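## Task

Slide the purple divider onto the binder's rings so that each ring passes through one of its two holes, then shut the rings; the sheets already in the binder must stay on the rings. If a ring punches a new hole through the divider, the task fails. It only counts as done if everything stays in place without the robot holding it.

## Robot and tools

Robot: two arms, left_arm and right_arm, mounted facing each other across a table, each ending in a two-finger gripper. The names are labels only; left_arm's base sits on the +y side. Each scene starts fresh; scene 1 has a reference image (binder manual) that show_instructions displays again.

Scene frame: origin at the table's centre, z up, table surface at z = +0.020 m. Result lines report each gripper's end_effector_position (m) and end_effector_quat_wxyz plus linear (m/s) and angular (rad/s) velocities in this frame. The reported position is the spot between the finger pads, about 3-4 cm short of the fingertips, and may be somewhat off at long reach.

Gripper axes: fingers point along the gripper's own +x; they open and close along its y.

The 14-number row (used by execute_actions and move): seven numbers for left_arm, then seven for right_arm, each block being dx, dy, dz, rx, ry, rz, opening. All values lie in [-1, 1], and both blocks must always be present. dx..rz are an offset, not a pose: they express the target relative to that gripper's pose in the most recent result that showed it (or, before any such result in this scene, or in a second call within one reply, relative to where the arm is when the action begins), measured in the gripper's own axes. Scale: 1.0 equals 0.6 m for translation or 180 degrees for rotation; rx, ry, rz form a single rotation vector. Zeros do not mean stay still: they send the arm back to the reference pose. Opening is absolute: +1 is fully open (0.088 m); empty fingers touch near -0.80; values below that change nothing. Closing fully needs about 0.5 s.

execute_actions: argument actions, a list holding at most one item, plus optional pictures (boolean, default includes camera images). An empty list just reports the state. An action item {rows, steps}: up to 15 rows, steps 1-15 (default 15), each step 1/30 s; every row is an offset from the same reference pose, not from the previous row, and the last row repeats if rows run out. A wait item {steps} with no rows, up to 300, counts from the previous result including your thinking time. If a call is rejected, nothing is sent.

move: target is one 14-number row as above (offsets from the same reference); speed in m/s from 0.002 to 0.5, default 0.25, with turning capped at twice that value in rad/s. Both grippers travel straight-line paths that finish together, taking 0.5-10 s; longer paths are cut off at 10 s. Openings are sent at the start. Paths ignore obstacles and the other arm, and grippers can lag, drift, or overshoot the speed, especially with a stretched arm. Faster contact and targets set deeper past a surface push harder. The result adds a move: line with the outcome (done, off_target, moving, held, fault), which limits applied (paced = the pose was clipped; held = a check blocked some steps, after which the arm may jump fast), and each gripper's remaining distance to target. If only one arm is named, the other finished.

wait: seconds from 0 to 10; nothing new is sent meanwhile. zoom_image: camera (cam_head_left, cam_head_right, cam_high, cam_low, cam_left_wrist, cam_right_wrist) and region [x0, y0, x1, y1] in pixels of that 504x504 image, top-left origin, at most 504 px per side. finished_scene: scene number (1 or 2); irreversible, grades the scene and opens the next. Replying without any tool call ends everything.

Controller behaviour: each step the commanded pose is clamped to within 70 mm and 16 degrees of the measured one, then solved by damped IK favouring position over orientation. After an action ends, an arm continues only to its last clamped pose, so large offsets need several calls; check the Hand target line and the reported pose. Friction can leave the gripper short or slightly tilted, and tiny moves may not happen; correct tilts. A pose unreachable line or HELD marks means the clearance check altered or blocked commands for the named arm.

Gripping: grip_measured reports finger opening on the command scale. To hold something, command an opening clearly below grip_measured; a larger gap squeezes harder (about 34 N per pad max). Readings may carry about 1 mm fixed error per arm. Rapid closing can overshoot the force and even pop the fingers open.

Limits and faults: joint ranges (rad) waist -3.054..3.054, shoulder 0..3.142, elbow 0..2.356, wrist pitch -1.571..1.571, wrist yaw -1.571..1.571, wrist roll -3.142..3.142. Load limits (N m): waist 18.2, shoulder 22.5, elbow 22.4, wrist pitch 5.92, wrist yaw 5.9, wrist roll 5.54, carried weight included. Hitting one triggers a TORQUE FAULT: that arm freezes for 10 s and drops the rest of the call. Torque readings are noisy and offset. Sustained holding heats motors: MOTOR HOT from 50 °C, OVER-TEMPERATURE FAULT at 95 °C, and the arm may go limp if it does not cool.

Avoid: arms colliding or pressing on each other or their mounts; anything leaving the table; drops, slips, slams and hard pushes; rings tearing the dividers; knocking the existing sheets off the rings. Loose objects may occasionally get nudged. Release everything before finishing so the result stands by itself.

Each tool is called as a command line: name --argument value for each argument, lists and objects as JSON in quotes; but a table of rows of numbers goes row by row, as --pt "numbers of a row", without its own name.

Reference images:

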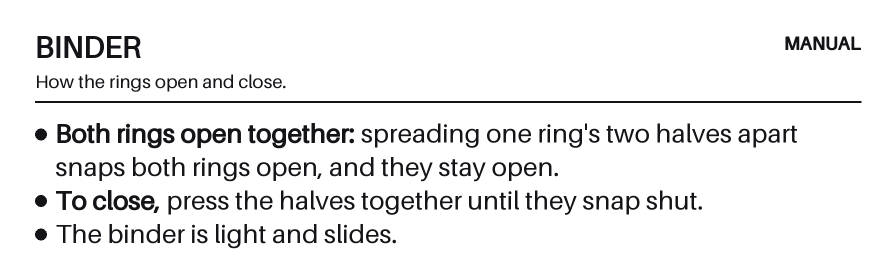

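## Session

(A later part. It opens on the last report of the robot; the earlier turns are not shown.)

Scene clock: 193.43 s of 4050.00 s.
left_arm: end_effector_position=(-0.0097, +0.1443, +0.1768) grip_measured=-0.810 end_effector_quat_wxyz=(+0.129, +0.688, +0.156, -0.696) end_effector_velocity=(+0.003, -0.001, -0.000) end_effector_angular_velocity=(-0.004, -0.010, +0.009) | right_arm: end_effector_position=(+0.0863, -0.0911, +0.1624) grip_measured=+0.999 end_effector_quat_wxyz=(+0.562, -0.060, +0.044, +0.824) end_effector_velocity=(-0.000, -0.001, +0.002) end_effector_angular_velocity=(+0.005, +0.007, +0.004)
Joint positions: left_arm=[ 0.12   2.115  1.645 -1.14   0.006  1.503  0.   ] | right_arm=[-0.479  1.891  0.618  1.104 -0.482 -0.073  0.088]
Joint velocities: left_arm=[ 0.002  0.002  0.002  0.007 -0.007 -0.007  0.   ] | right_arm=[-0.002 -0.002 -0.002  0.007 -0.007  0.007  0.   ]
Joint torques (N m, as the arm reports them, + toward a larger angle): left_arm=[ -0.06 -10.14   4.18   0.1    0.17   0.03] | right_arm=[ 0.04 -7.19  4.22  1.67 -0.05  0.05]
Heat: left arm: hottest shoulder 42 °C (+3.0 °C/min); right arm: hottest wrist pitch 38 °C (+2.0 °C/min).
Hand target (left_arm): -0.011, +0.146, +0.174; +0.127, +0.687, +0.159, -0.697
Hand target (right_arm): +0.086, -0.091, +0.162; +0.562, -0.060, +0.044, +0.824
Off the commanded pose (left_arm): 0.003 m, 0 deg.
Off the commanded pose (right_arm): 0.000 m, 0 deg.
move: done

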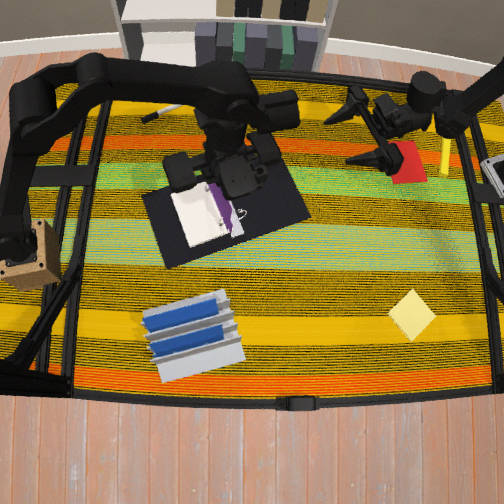

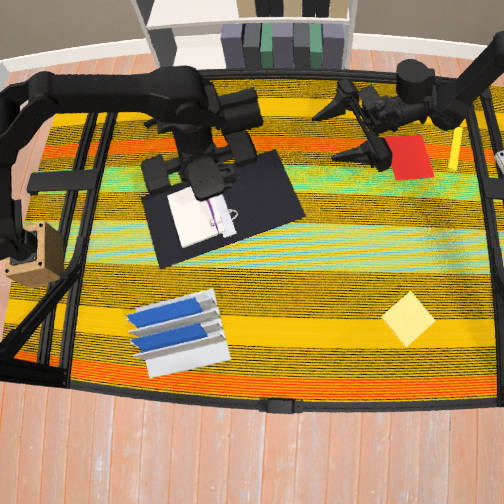

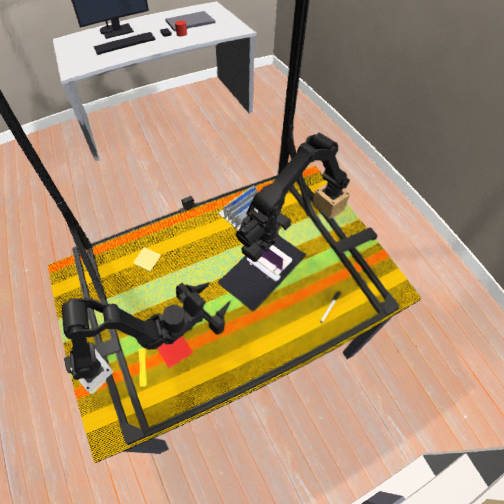

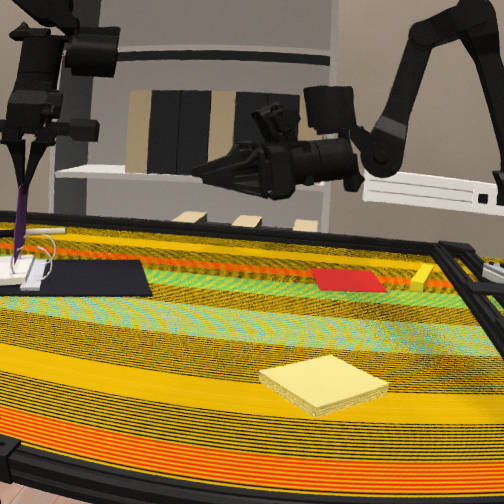

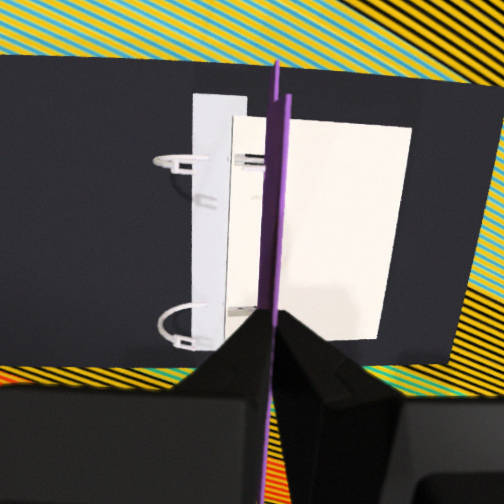

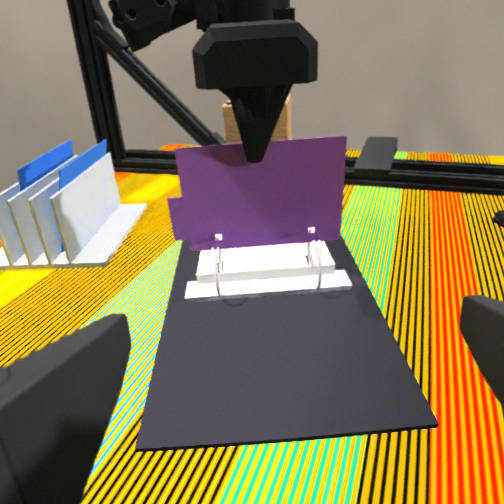

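move --target '[0.022,-0.072,-0.004,0,0,0.11,-0.7,0,0,0,0,0,0,1]' --speed 0.05

zoom_image --camera "cam_low" --region '[0, 200, 80, 300]'

Scene clock: 200.43 s of 4050.00 s.
left_arm: end_effector_position=(-0.0238, +0.1843, +0.1642) grip_measured=-0.700 end_effector_quat_wxyz=(+0.244, +0.704, +0.038, -0.666) end_effector_velocity=(+0.001, +0.002, -0.001) end_effector_angular_velocity=(-0.001, -0.005, +0.012) | right_arm: end_effector_position=(+0.0863, -0.0911, +0.1624) grip_measured=+0.999 end_effector_quat_wxyz=(+0.562, -0.060, +0.044, +0.824) end_effector_velocity=(-0.002, -0.002, -0.001) end_effector_angular_velocity=(-0.004, -0.002, +0.020)
Joint positions: left_arm=[ 0.111  1.732  1.023 -0.565 -0.015  1.496  0.005] | right_arm=[-0.479  1.891  0.618  1.104 -0.482 -0.073  0.088]
Joint velocities: left_arm=[ 0.002 -0.007 -0.012  0.007 -0.007 -0.007 -0.   ] | right_arm=[-0.002 -0.002 -0.002 -0.007 -0.022 -0.007 -0.   ]
Joint torques (N m, as the arm reports them, + toward a larger angle): left_arm=[-0.33 -9.11  4.24  0.66 -0.06 -0.11] | right_arm=[ 0.02 -7.18  4.23  1.67 -0.06  0.04]
Heat: left arm: hottest shoulder 42 °C (+2.0 °C/min); right arm: hottest wrist pitch 38 °C (+1.0 °C/min).
Hand target (left_arm): -0.025, +0.185, +0.166; +0.248, +0.704, +0.036, -0.664
Hand target (right_arm): +0.086, -0.091, +0.162; +0.562, -0.060, +0.044, +0.824
Off the commanded pose (left_arm): 0.002 m, 1 deg.
Off the commanded pose (right_arm): 0.000 m, 0 deg.
move: done

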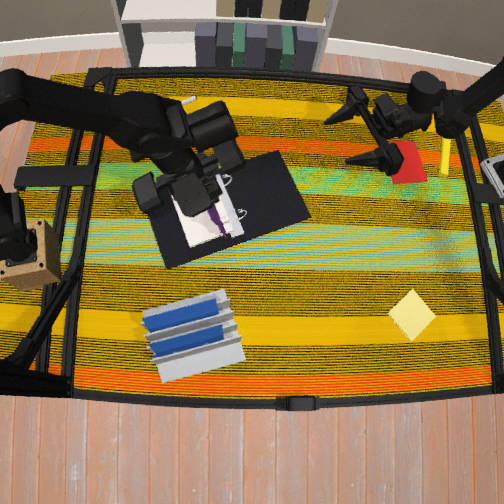

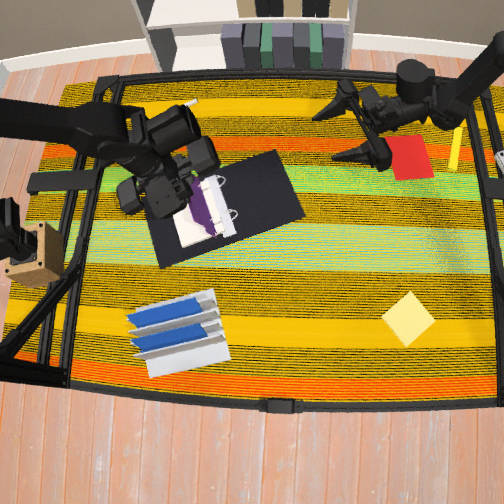

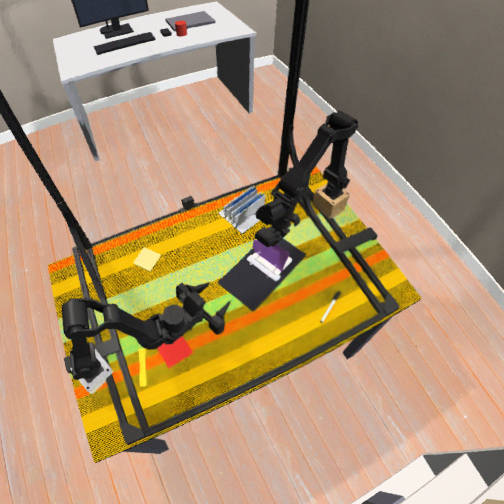

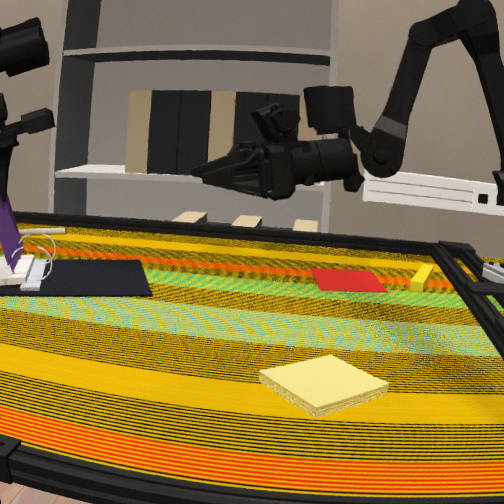

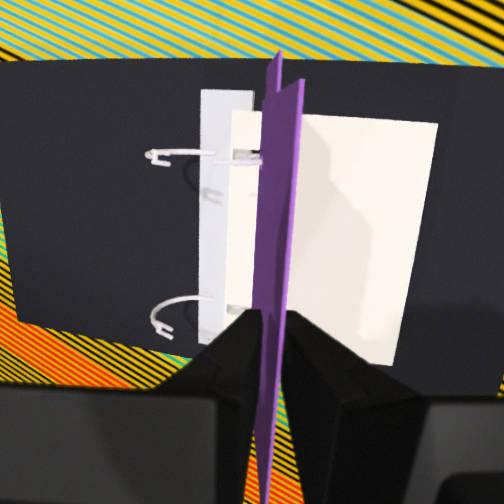

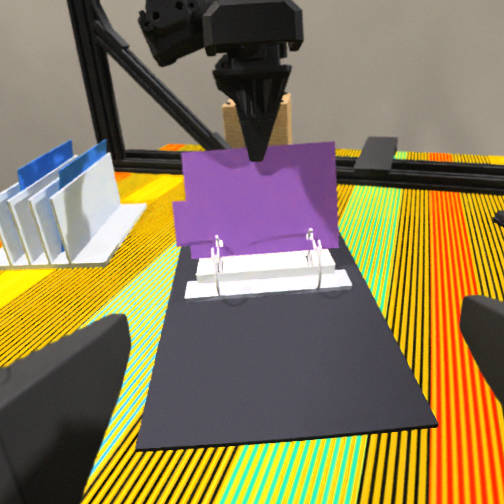

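Region (0, 200, 80, 300) of cam_low's 504x504 image, scaled by 5.040, with more detail than that image has; it fills the left 403 columns of this view, and the rest is white.

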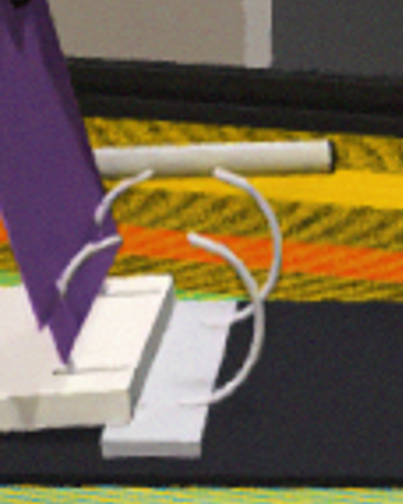

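Working well. Lay it further down.

move --target '[0.04,-0.085,-0.004,0,0,0.15,-0.62,0,0,0,0,0,0,1]' --speed 0.1

Scene clock: 205.13 s of 4050.00 s.
left_arm: end_effector_position=(-0.0375, +0.2220, +0.1284) grip_measured=-0.620 end_effector_quat_wxyz=(+0.393, +0.692, -0.129, -0.592) end_effector_velocity=(+0.000, +0.001, +0.000) end_effector_angular_velocity=(-0.016, +0.005, +0.018) | right_arm: end_effector_position=(+0.0863, -0.0911, +0.1624) grip_measured=+0.999 end_effector_quat_wxyz=(+0.562, -0.060, +0.044, +0.824) end_effector_velocity=(-0.000, -0.001, -0.001) end_effector_angular_velocity=(-0.004, -0.005, +0.006)
Joint positions: left_arm=[ 0.087  1.543  0.354  0.386 -0.06   1.494  0.009] | right_arm=[-0.479  1.891  0.618  1.104 -0.482 -0.073  0.088]
Joint velocities: left_arm=[-0.002 -0.002 -0.012  0.022 -0.007 -0.022  0.   ] | right_arm=[-0.002 -0.002 -0.002 -0.007 -0.007 -0.007 -0.   ]
Joint torques (N m, as the arm reports them, + toward a larger angle): left_arm=[-0.26 -4.69  3.63  1.24 -0.1  -0.13] | right_arm=[ 0.02 -7.21  4.25  1.67 -0.05  0.04]
Heat: left arm: hottest shoulder 41 °C (+1.0 °C/min); right arm: hottest wrist pitch 38 °C (+1.0 °C/min).
Hand target (left_arm): -0.038, +0.223, +0.127; +0.394, +0.692, -0.127, -0.592
Hand target (right_arm): +0.086, -0.091, +0.162; +0.562, -0.060, +0.044, +0.824
Off the commanded pose (left_arm): 0.003 m, 0 deg.
Off the commanded pose (right_arm): 0.000 m, 0 deg.
move: done

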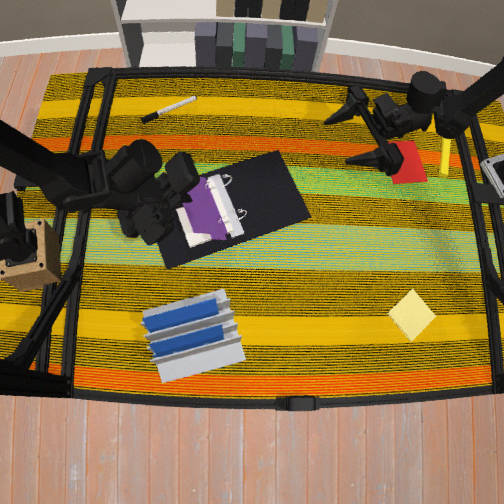

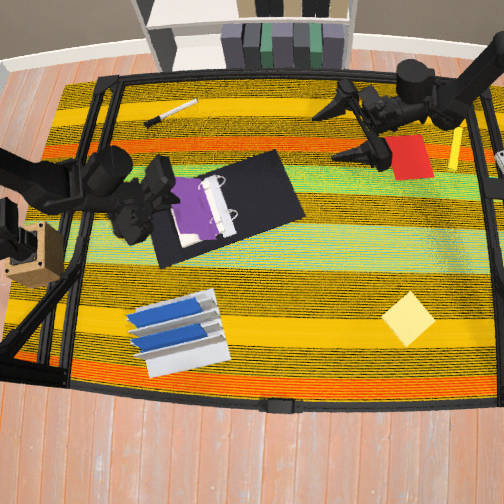

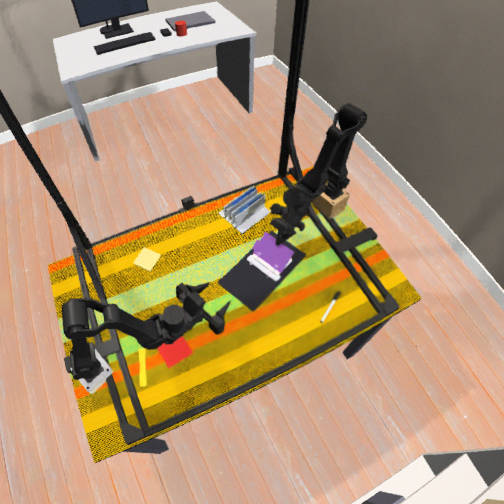

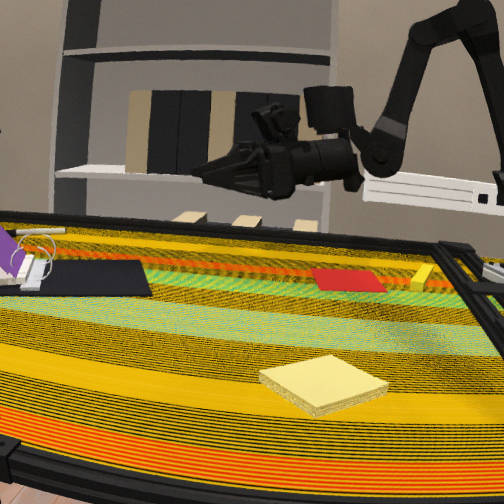

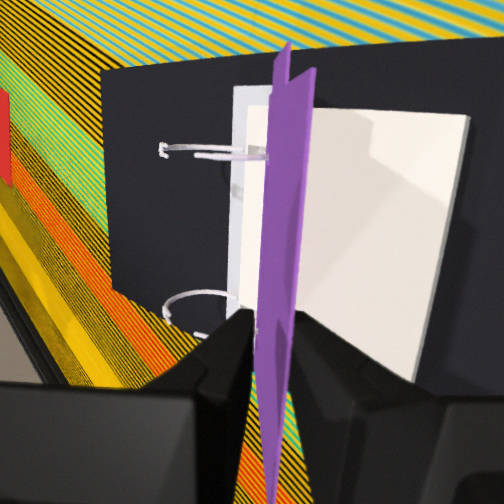

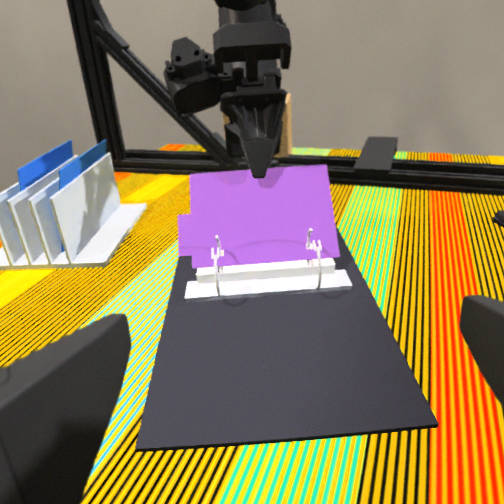

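move --target '[0.012,-0.025,0,0,0,0,0.1,0,0,0,0,0,0,1]' --speed 0.04

move --target '[0,0,0,0,0,0,1,0,0,0,0,0,0,1]'

Scene clock: 211.23 s of 4050.00 s.
left_arm: end_effector_position=(-0.0386, +0.2253, +0.1152) grip_measured=+0.100 end_effector_quat_wxyz=(+0.395, +0.691, -0.131, -0.591) end_effector_velocity=(+0.004, +0.003, +0.000) end_effector_angular_velocity=(+0.004, -0.021, +0.028) | right_arm: end_effector_position=(+0.0863, -0.0911, +0.1624) grip_measured=+0.999 end_effector_quat_wxyz=(+0.562, -0.060, +0.044, +0.824) end_effector_velocity=(+0.004, -0.000, -0.001) end_effector_angular_velocity=(-0.010, +0.006, -0.016)
Joint positions: left_arm=[ 0.087  1.609  0.317  0.496 -0.06   1.494  0.044] | right_arm=[-0.479  1.891  0.618  1.104 -0.482 -0.073  0.088]
Joint velocities: left_arm=[-0.002 -0.002 -0.007  0.007 -0.037 -0.007 -0.   ] | right_arm=[-0.007 -0.002 -0.002 -0.007  0.007  0.007 -0.   ]
Joint torques (N m, as the arm reports them, + toward a larger angle): left_arm=[-0.35 -4.2   3.01  1.23 -0.01 -0.05] | right_arm=[ 0.02 -7.2   4.25  1.67 -0.05  0.04]
Heat: left arm: hottest shoulder 40 °C (+0.0 °C/min); right arm: hottest wrist pitch 38 °C (+1.0 °C/min).
Hand target (left_arm): -0.040, +0.227, +0.113; +0.393, +0.692, -0.128, -0.592
Hand target (right_arm): +0.086, -0.091, +0.162; +0.562, -0.060, +0.044, +0.824
Off the commanded pose (left_arm): 0.003 m, 0 deg.
Off the commanded pose (right_arm): 0.000 m, 0 deg.
After step 90, 2.37 s passed at rest.
move: done

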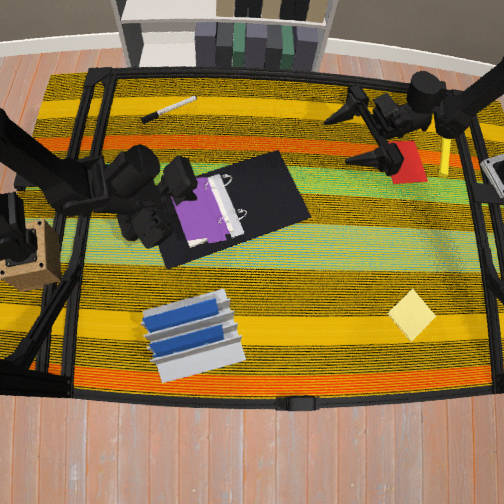

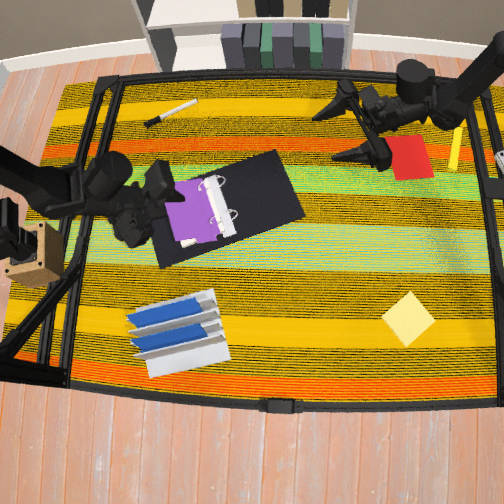

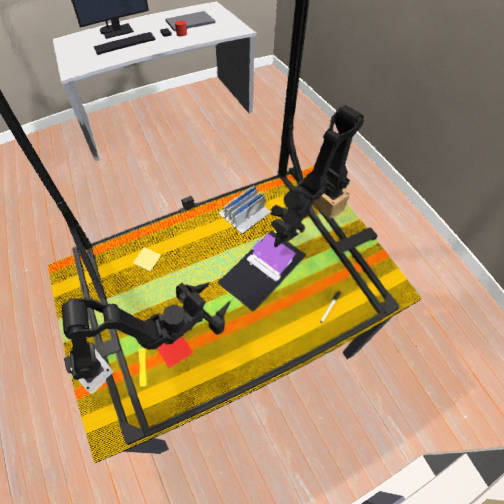

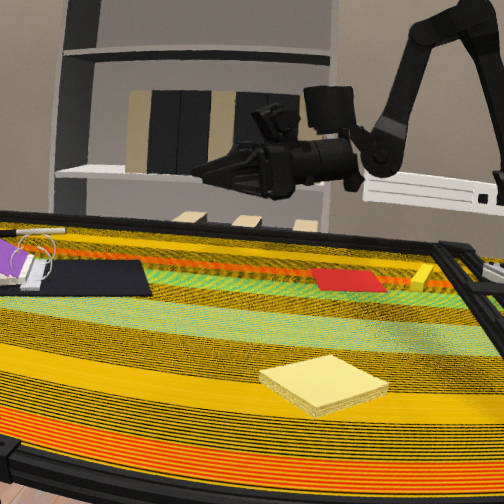

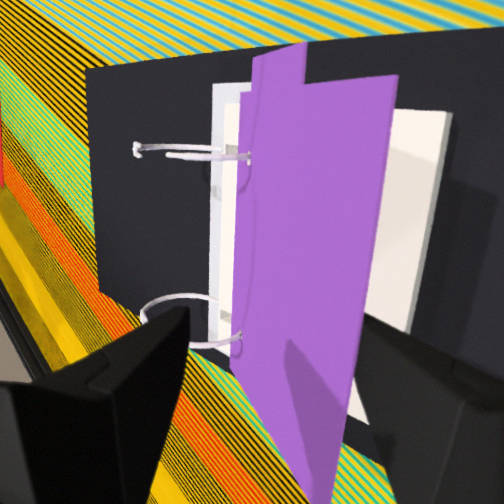

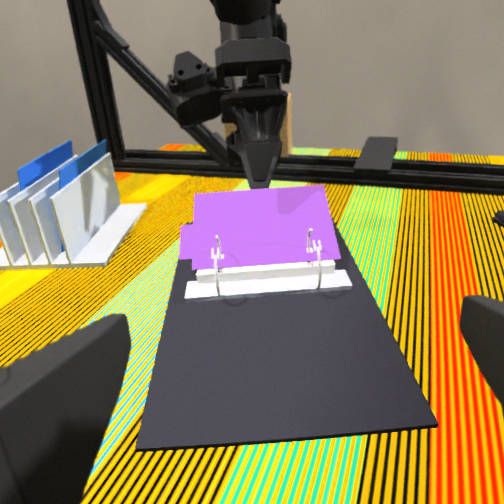

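Scene clock: 211.80 s of 4050.00 s.
left_arm: end_effector_position=(-0.0386, +0.2253, +0.1152) grip_measured=+0.985 end_effector_quat_wxyz=(+0.395, +0.691, -0.131, -0.591) end_effector_velocity=(-0.002, +0.002, -0.002) end_effector_angular_velocity=(+0.012, +0.014, +0.013) | right_arm: end_effector_position=(+0.0863, -0.0911, +0.1624) grip_measured=+0.999 end_effector_quat_wxyz=(+0.562, -0.060, +0.044, +0.824) end_effector_velocity=(-0.002, -0.000, +0.000) end_effector_angular_velocity=(-0.005, +0.008, +0.009)
Joint positions: left_arm=[ 0.087  1.609  0.317  0.496 -0.06   1.494  0.087] | right_arm=[-0.479  1.891  0.618  1.104 -0.482 -0.073  0.088]
Joint velocities: left_arm=[-0.007 -0.002  0.002 -0.022 -0.007 -0.022  0.001] | right_arm=[ 0.002 -0.002  0.002 -0.007 -0.007  0.007 -0.   ]
Joint torques (N m, as the arm reports them, + toward a larger angle): left_arm=[ 0.   -4.93  3.73  0.99  0.07  0.  ] | right_arm=[ 0.03 -7.18  4.25  1.67 -0.05  0.04]
Heat: left arm: hottest shoulder 40 °C (+0.0 °C/min); right arm: hottest wrist pitch 38 °C (+1.0 °C/min).
Hand target (left_arm): -0.039, +0.225, +0.115; +0.395, +0.691, -0.131, -0.591
Hand target (right_arm): +0.086, -0.091, +0.162; +0.562, -0.060, +0.044, +0.824
Off the commanded pose (left_arm): 0.000 m, 0 deg.
Off the commanded pose (right_arm): 0.000 m, 0 deg.
move: done

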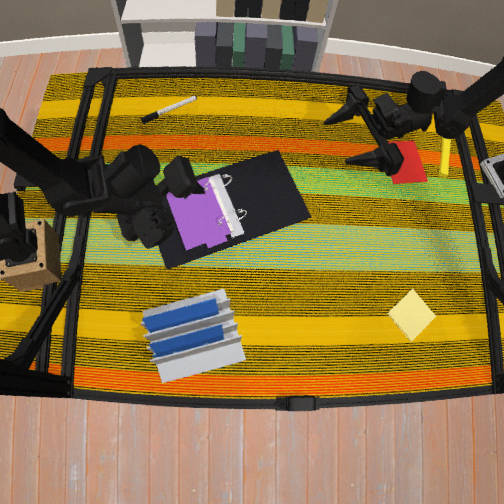

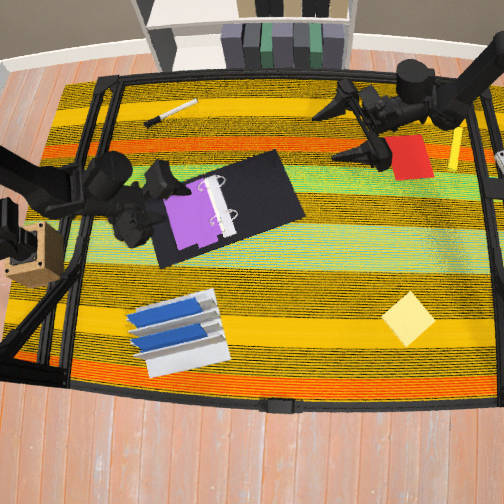

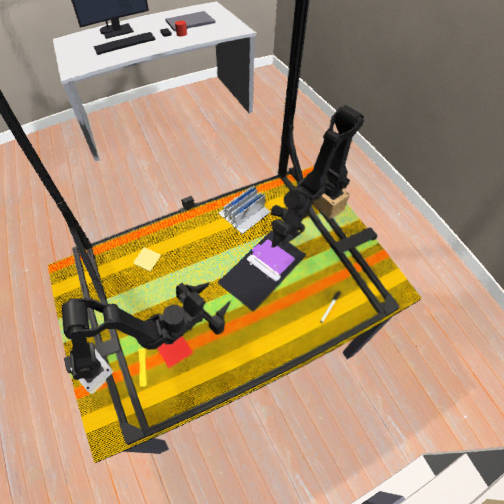

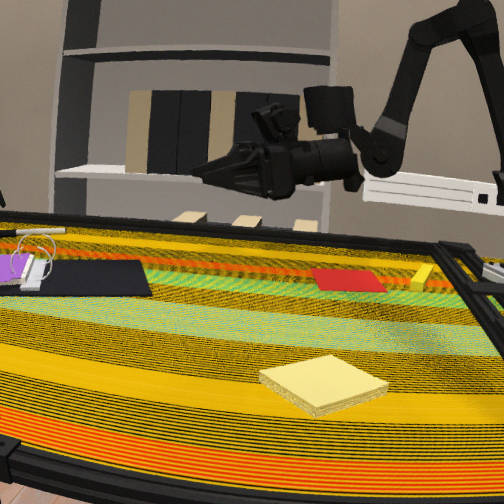

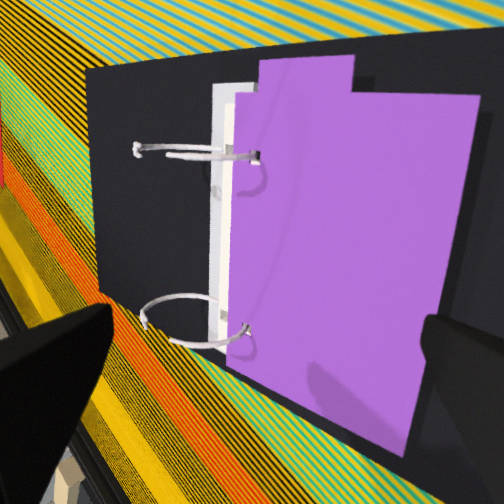

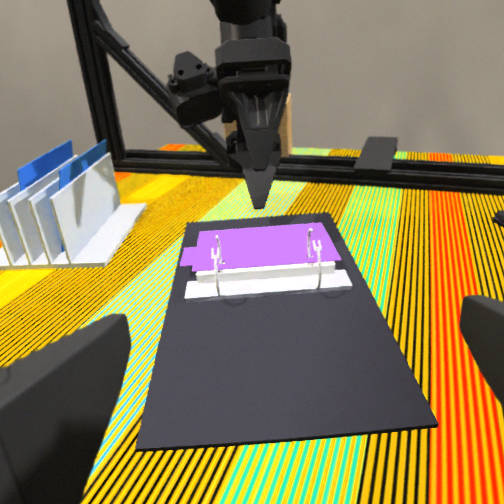

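move --target '[0.097,0.139,0.071,0.016,-0.006,-0.247,1,0,0,0,0,0,0,1]' --speed 0.25

Scene clock: 220.53 s of 4050.00 s.
left_arm: end_effector_position=(-0.0383, +0.1195, +0.1316) grip_measured=+0.986 end_effector_quat_wxyz=(+0.124, +0.696, +0.123, -0.697) end_effector_velocity=(-0.002, -0.002, +0.002) end_effector_angular_velocity=(-0.004, +0.007, +0.020) | right_arm: end_effector_position=(+0.0863, -0.0911, +0.1624) grip_measured=+0.999 end_effector_quat_wxyz=(+0.562, -0.060, +0.044, +0.824) end_effector_velocity=(+0.002, +0.000, +0.002) end_effector_angular_velocity=(+0.015, -0.022, -0.006)
Joint positions: left_arm=[ 0.032  2.192  1.582 -0.959  0.001  1.472  0.087] | right_arm=[-0.479  1.891  0.618  1.104 -0.482 -0.073  0.088]
Joint velocities: left_arm=[-0.002  0.002  0.012 -0.007  0.007 -0.022 -0.   ] | right_arm=[-0.002 -0.002 -0.002  0.007  0.007 -0.022 -0.   ]
Joint torques (N m, as the arm reports them, + toward a larger angle): left_arm=[-0.29 -9.54  6.27 -0.13  0.28  0.01] | right_arm=[ 0.03 -7.2   4.24  1.67 -0.06  0.04]
Heat: left arm: hottest shoulder 38 °C (-2.0 °C/min); right arm: hottest wrist pitch 38 °C (+1.0 °C/min).
Hand target (left_arm): -0.039, +0.117, +0.131; +0.123, +0.694, +0.122, -0.698
Hand target (right_arm): +0.086, -0.091, +0.162; +0.562, -0.060, +0.044, +0.824
Off the commanded pose (left_arm): 0.003 m, 0 deg.
Off the commanded pose (right_arm): 0.000 m, 0 deg.
After step 90, 3.73 s passed at rest.
move: done

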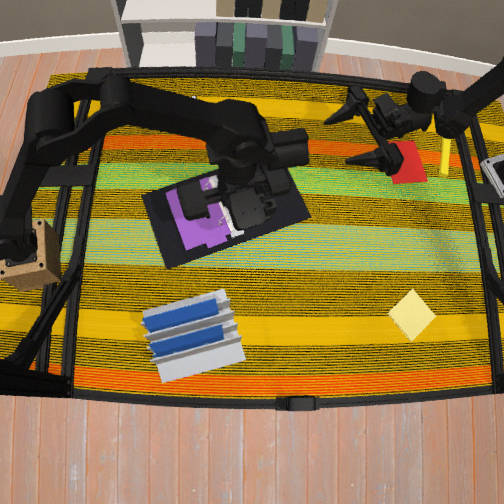

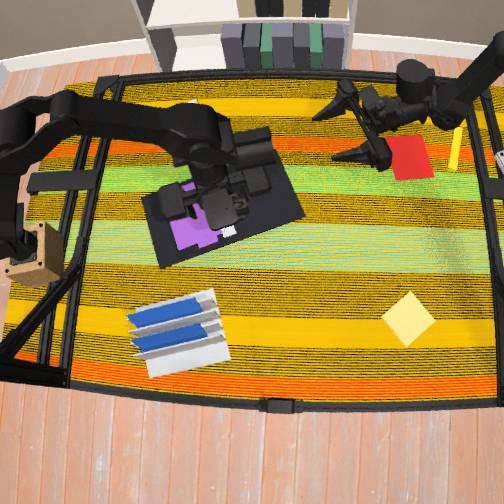

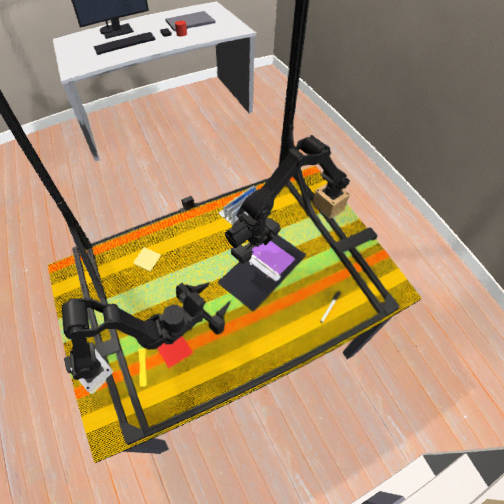

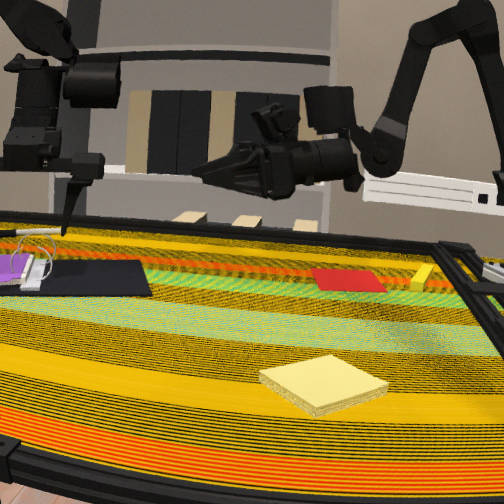

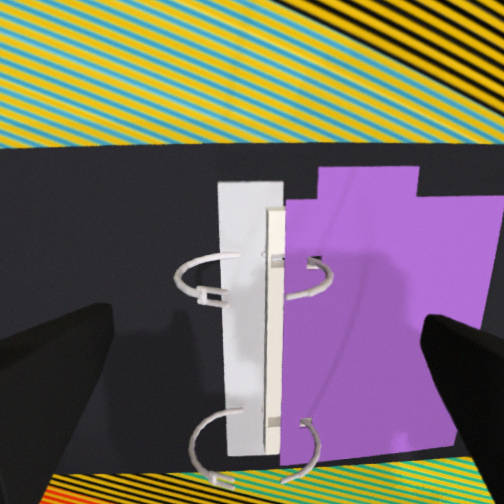

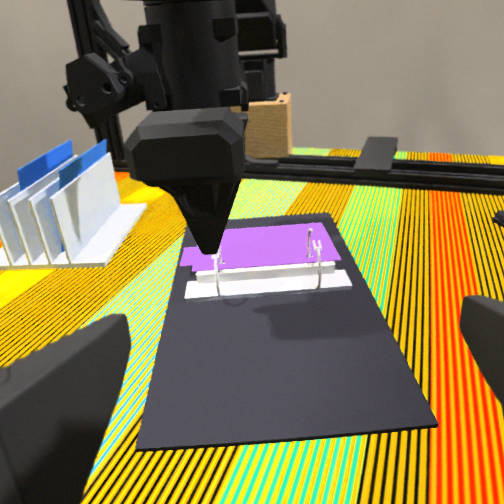

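move --target '[0.068,0.002,0,0,0,0,0.8,0,0,0,0,0,0,1]' --speed 0.08

zoom_image --camera "cam_low" --region '[0, 200, 100, 300]'

Scene clock: 224.50 s of 4050.00 s.
left_arm: end_effector_position=(-0.0374, +0.1162, +0.0947) grip_measured=+0.800 end_effector_quat_wxyz=(+0.127, +0.696, +0.119, -0.696) end_effector_velocity=(+0.000, +0.001, +0.001) end_effector_angular_velocity=(+0.008, -0.021, +0.000) | right_arm: end_effector_position=(+0.0863, -0.0911, +0.1624) grip_measured=+0.999 end_effector_quat_wxyz=(+0.562, -0.060, +0.044, +0.824) end_effector_velocity=(-0.002, -0.001, -0.003) end_effector_angular_velocity=(-0.015, +0.009, +0.009)
Joint positions: left_arm=[ 0.032  2.256  1.53  -0.833  0.001  1.471  0.078] | right_arm=[-0.479  1.891  0.618  1.104 -0.482 -0.073  0.088]
Joint velocities: left_arm=[-0.007 -0.002  0.002 -0.007 -0.022 -0.007 -0.   ] | right_arm=[ 0.002  0.002 -0.002 -0.007 -0.007  0.007  0.   ]
Joint torques (N m, as the arm reports them, + toward a larger angle): left_arm=[-0.02 -9.94  4.    0.22  0.09  0.04] | right_arm=[ 0.03 -7.21  4.24  1.67 -0.06  0.04]
Heat: left arm: hottest shoulder 39 °C (-2.0 °C/min); right arm: hottest wrist pitch 38 °C (+1.0 °C/min).
Hand target (left_arm): -0.038, +0.118, +0.091; +0.124, +0.696, +0.123, -0.697
Hand target (right_arm): +0.086, -0.091, +0.162; +0.562, -0.060, +0.044, +0.824
Off the commanded pose (left_arm): 0.005 m, 1 deg.
Off the commanded pose (right_arm): 0.000 m, 0 deg.
After step 90, 0.10 s passed at rest.
move: done

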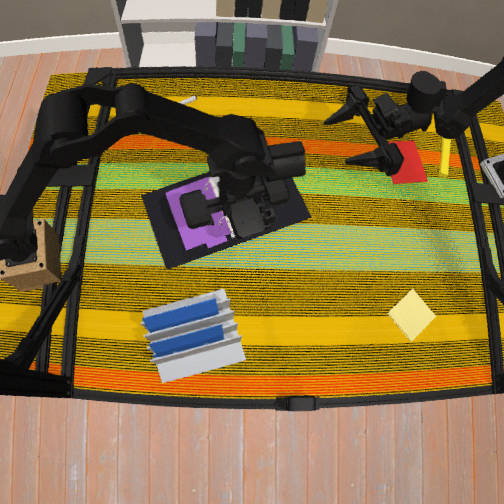

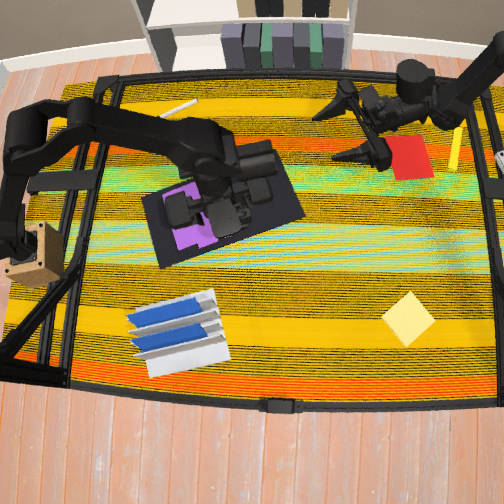

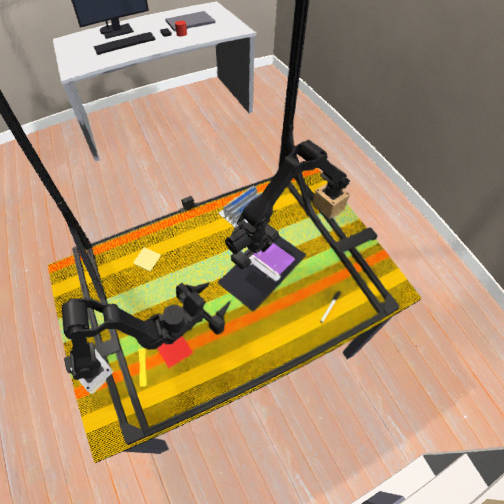

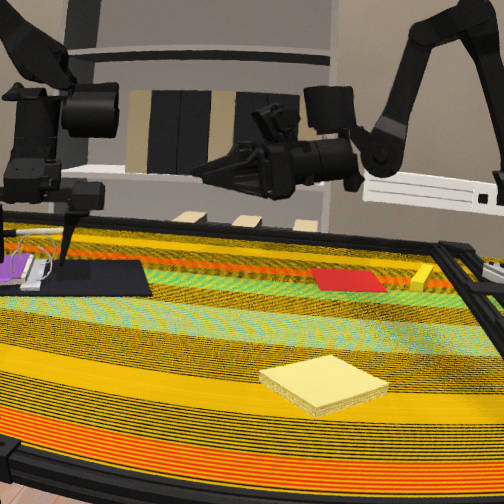

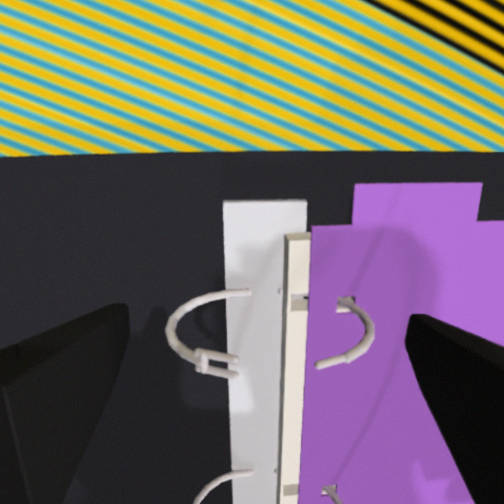

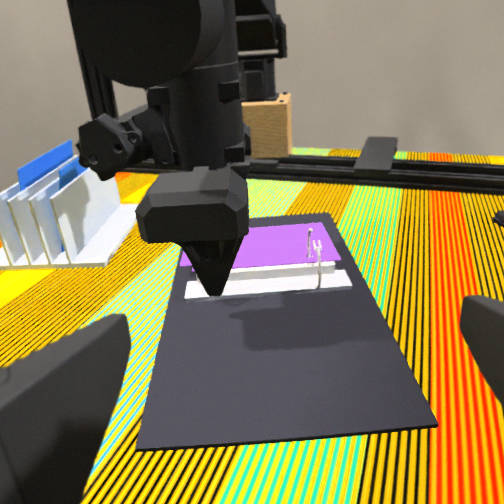

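Region (0, 200, 100, 300) of cam_low's 504x504 image, scaled by 5.040, with more detail than that image has.

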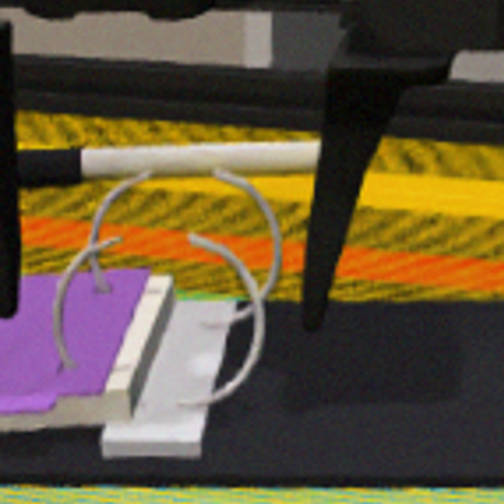

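execute_actions --actions '[{"rows":[[0,0,0,0,0,0,0.7,0,0,0,0,0,0,1],[0,0,0,0,0,0,0.6,0,0,0,0,0,0,1],[0,0,0,0,0,0,0.5,0,0,0,0,0,0,1],[0,0,0,0,0,0,0.45,0,0,0,0,0,0,1],[0,0,0,0,0,0,0.4,0,0,0,0,0,0,1],[0,0,0,0,0,0,0.36,0,0,0,0,0,0,1],[0,0,0,0,0,0,0.32,0,0,0,0,0,0,1],[0,0,0,0,0,0,0.28,0,0,0,0,0,0,1],[0,0,0,0,0,0,0.25,0,0,0,0,0,0,1],[0,0,0,0,0,0,0.22,0,0,0,0,0,0,1],[0,0,0,0,0,0,0.19,0,0,0,0,0,0,1],[0,0,0,0,0,0,0.16,0,0,0,0,0,0,1],[0,0,0,0,0,0,0.13,0,0,0,0,0,0,1],[0,0,0,0,0,0,0.1,0,0,0,0,0,0,1]]}]' --pictures false

wait --seconds 0.5

Scene clock: 231.87 s of 4050.00 s.
left_arm: end_effector_position=(-0.0375, +0.1166, +0.0949) grip_measured=+0.144 end_effector_quat_wxyz=(+0.126, +0.696, +0.119, -0.697) end_effector_velocity=(-0.003, -0.005, +0.000) end_effector_angular_velocity=(-0.023, +0.002, +0.015) | right_arm: end_effector_position=(+0.0863, -0.0911, +0.1624) grip_measured=+0.999 end_effector_quat_wxyz=(+0.562, -0.060, +0.044, +0.824) end_effector_velocity=(-0.002, -0.001, -0.001) end_effector_angular_velocity=(-0.010, +0.009, +0.009)
Joint positions: left_arm=[ 0.032  2.255  1.53  -0.835  0.001  1.475  0.046] | right_arm=[-0.479  1.891  0.618  1.104 -0.482 -0.073  0.088]
Joint velocities: left_arm=[-0.007 -0.002 -0.002  0.022  0.007 -0.022 -0.032] | right_arm=[ 0.002 -0.002 -0.002 -0.007 -0.007  0.007 -0.   ]
Joint torques (N m, as the arm reports them, + toward a larger angle): left_arm=[ -0.03 -10.71   4.71   0.1    0.11  -0.05] | right_arm=[ 0.01 -7.2   4.24  1.67 -0.05  0.04]
Heat: left arm: hottest shoulder 39 °C (-3.0 °C/min); right arm: hottest wrist pitch 38 °C (+1.0 °C/min).
Hand target (left_arm): -0.037, +0.116, +0.095; +0.127, +0.696, +0.119, -0.696
Hand target (right_arm): +0.086, -0.091, +0.162; +0.562, -0.060, +0.044, +0.824
Off the commanded pose (left_arm): 0.000 m, 0 deg.
Off the commanded pose (right_arm): 0.000 m, 0 deg.
Steps of this call (steps 1 to 90: nothing new was sent; then 3.87 s passed at rest; steps 91 to 105: all 15 steps of this action). Readings (end_effector_position):
91: left_arm (-0.0374, +0.1163, +0.0945) | right_arm (+0.0863, -0.0911, +0.1624)
92: left_arm (-0.0374, +0.1163, +0.0945) | right_arm (+0.0863, -0.0911, +0.1624)
94: left_arm (-0.0374, +0.1163, +0.0945) | right_arm (+0.0863, -0.0911, +0.1624)
98: left_arm (-0.0374, +0.1163, +0.0945) | right_arm (+0.0863, -0.0911, +0.1624)
105: the state above

Scene clock: 232.37 s of 4050.00 s.
left_arm: end_effector_position=(-0.0373, +0.1161, +0.0946) grip_measured=+0.100 end_effector_quat_wxyz=(+0.126, +0.696, +0.118, -0.696) end_effector_velocity=(+0.002, +0.003, +0.000) end_effector_angular_velocity=(+0.013, -0.020, -0.010) | right_arm: end_effector_position=(+0.0863, -0.0911, +0.1624) grip_measured=+0.999 end_effector_quat_wxyz=(+0.562, -0.060, +0.044, +0.824) end_effector_velocity=(+0.002, -0.000, -0.001) end_effector_angular_velocity=(-0.010, +0.006, -0.011)
Joint positions: left_arm=[ 0.032  2.256  1.53  -0.833  0.001  1.474  0.044] | right_arm=[-0.479  1.891  0.618  1.104 -0.482 -0.073  0.088]
Joint velocities: left_arm=[-0.002 -0.002 -0.002 -0.007 -0.022  0.007 -0.   ] | right_arm=[-0.002 -0.002 -0.002 -0.007  0.007  0.007  0.   ]
Joint torques (N m, as the arm reports them, + toward a larger angle): left_arm=[  0.03 -10.76   4.71   0.01   0.11  -0.05] | right_arm=[ 0.04 -7.2   4.23  1.67 -0.06  0.04]
Heat: left arm: hottest shoulder 39 °C (-3.0 °C/min); right arm: hottest wrist pitch 38 °C (+1.0 °C/min).
Hand target (left_arm): -0.037, +0.116, +0.095; +0.127, +0.696, +0.119, -0.696
Hand target (right_arm): +0.086, -0.091, +0.162; +0.562, -0.060, +0.044, +0.824
Off the commanded pose (left_arm): 0.000 m, 0 deg.
Off the commanded pose (right_arm): 0.000 m, 0 deg.
Steps of this call (steps 1 to 15: nothing new was sent). Readings (end_effector_position):
1: left_arm (-0.0374, +0.1162, +0.0948) | right_arm (+0.0863, -0.0911, +0.1624)
2: left_arm (-0.0373, +0.1162, +0.0948) | right_arm (+0.0863, -0.0911, +0.1624)
4: left_arm (-0.0373, +0.1162, +0.0948) | right_arm (+0.0863, -0.0911, +0.1624)
8: left_arm (-0.0373, +0.1161, +0.0946) | right_arm (+0.0863, -0.0911, +0.1624)
15: the state above

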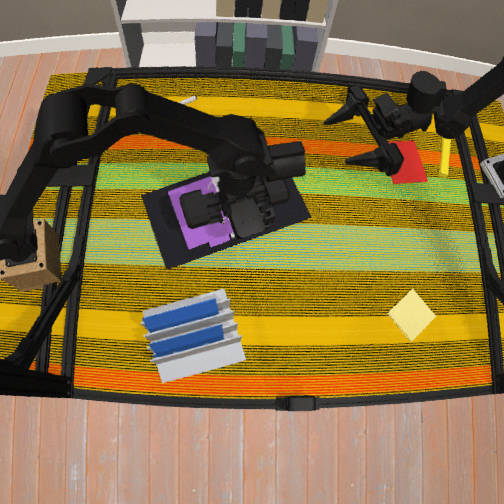

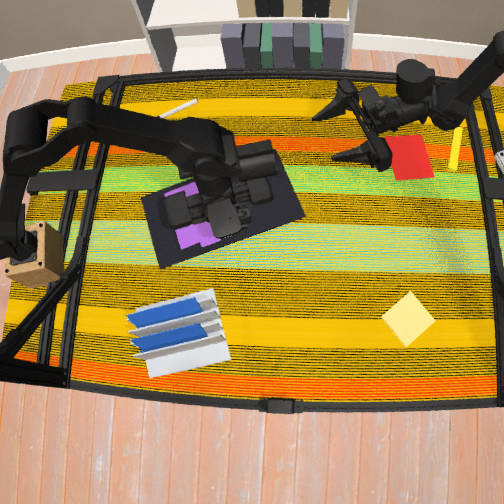

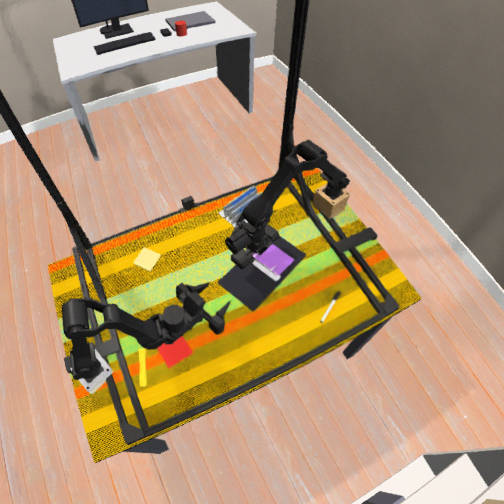

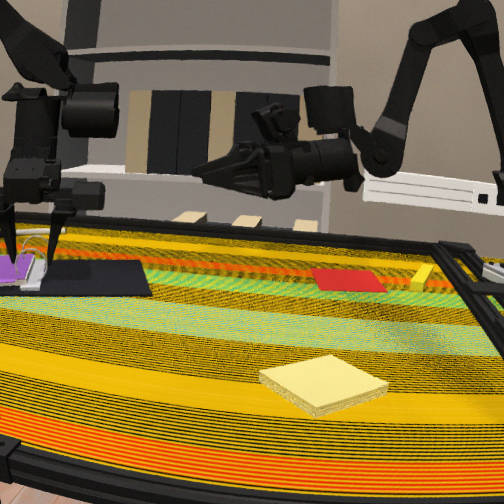

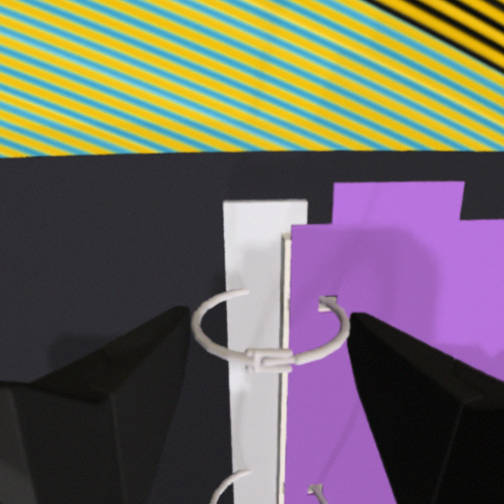

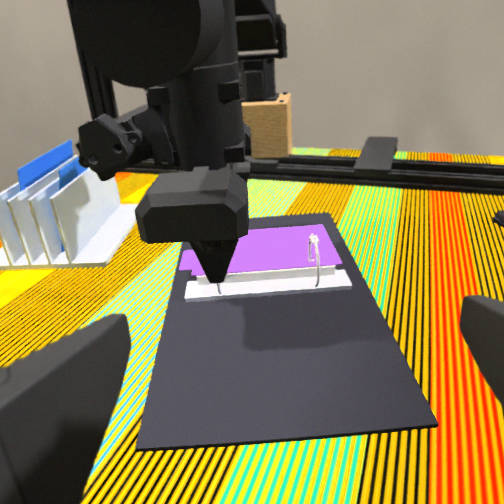

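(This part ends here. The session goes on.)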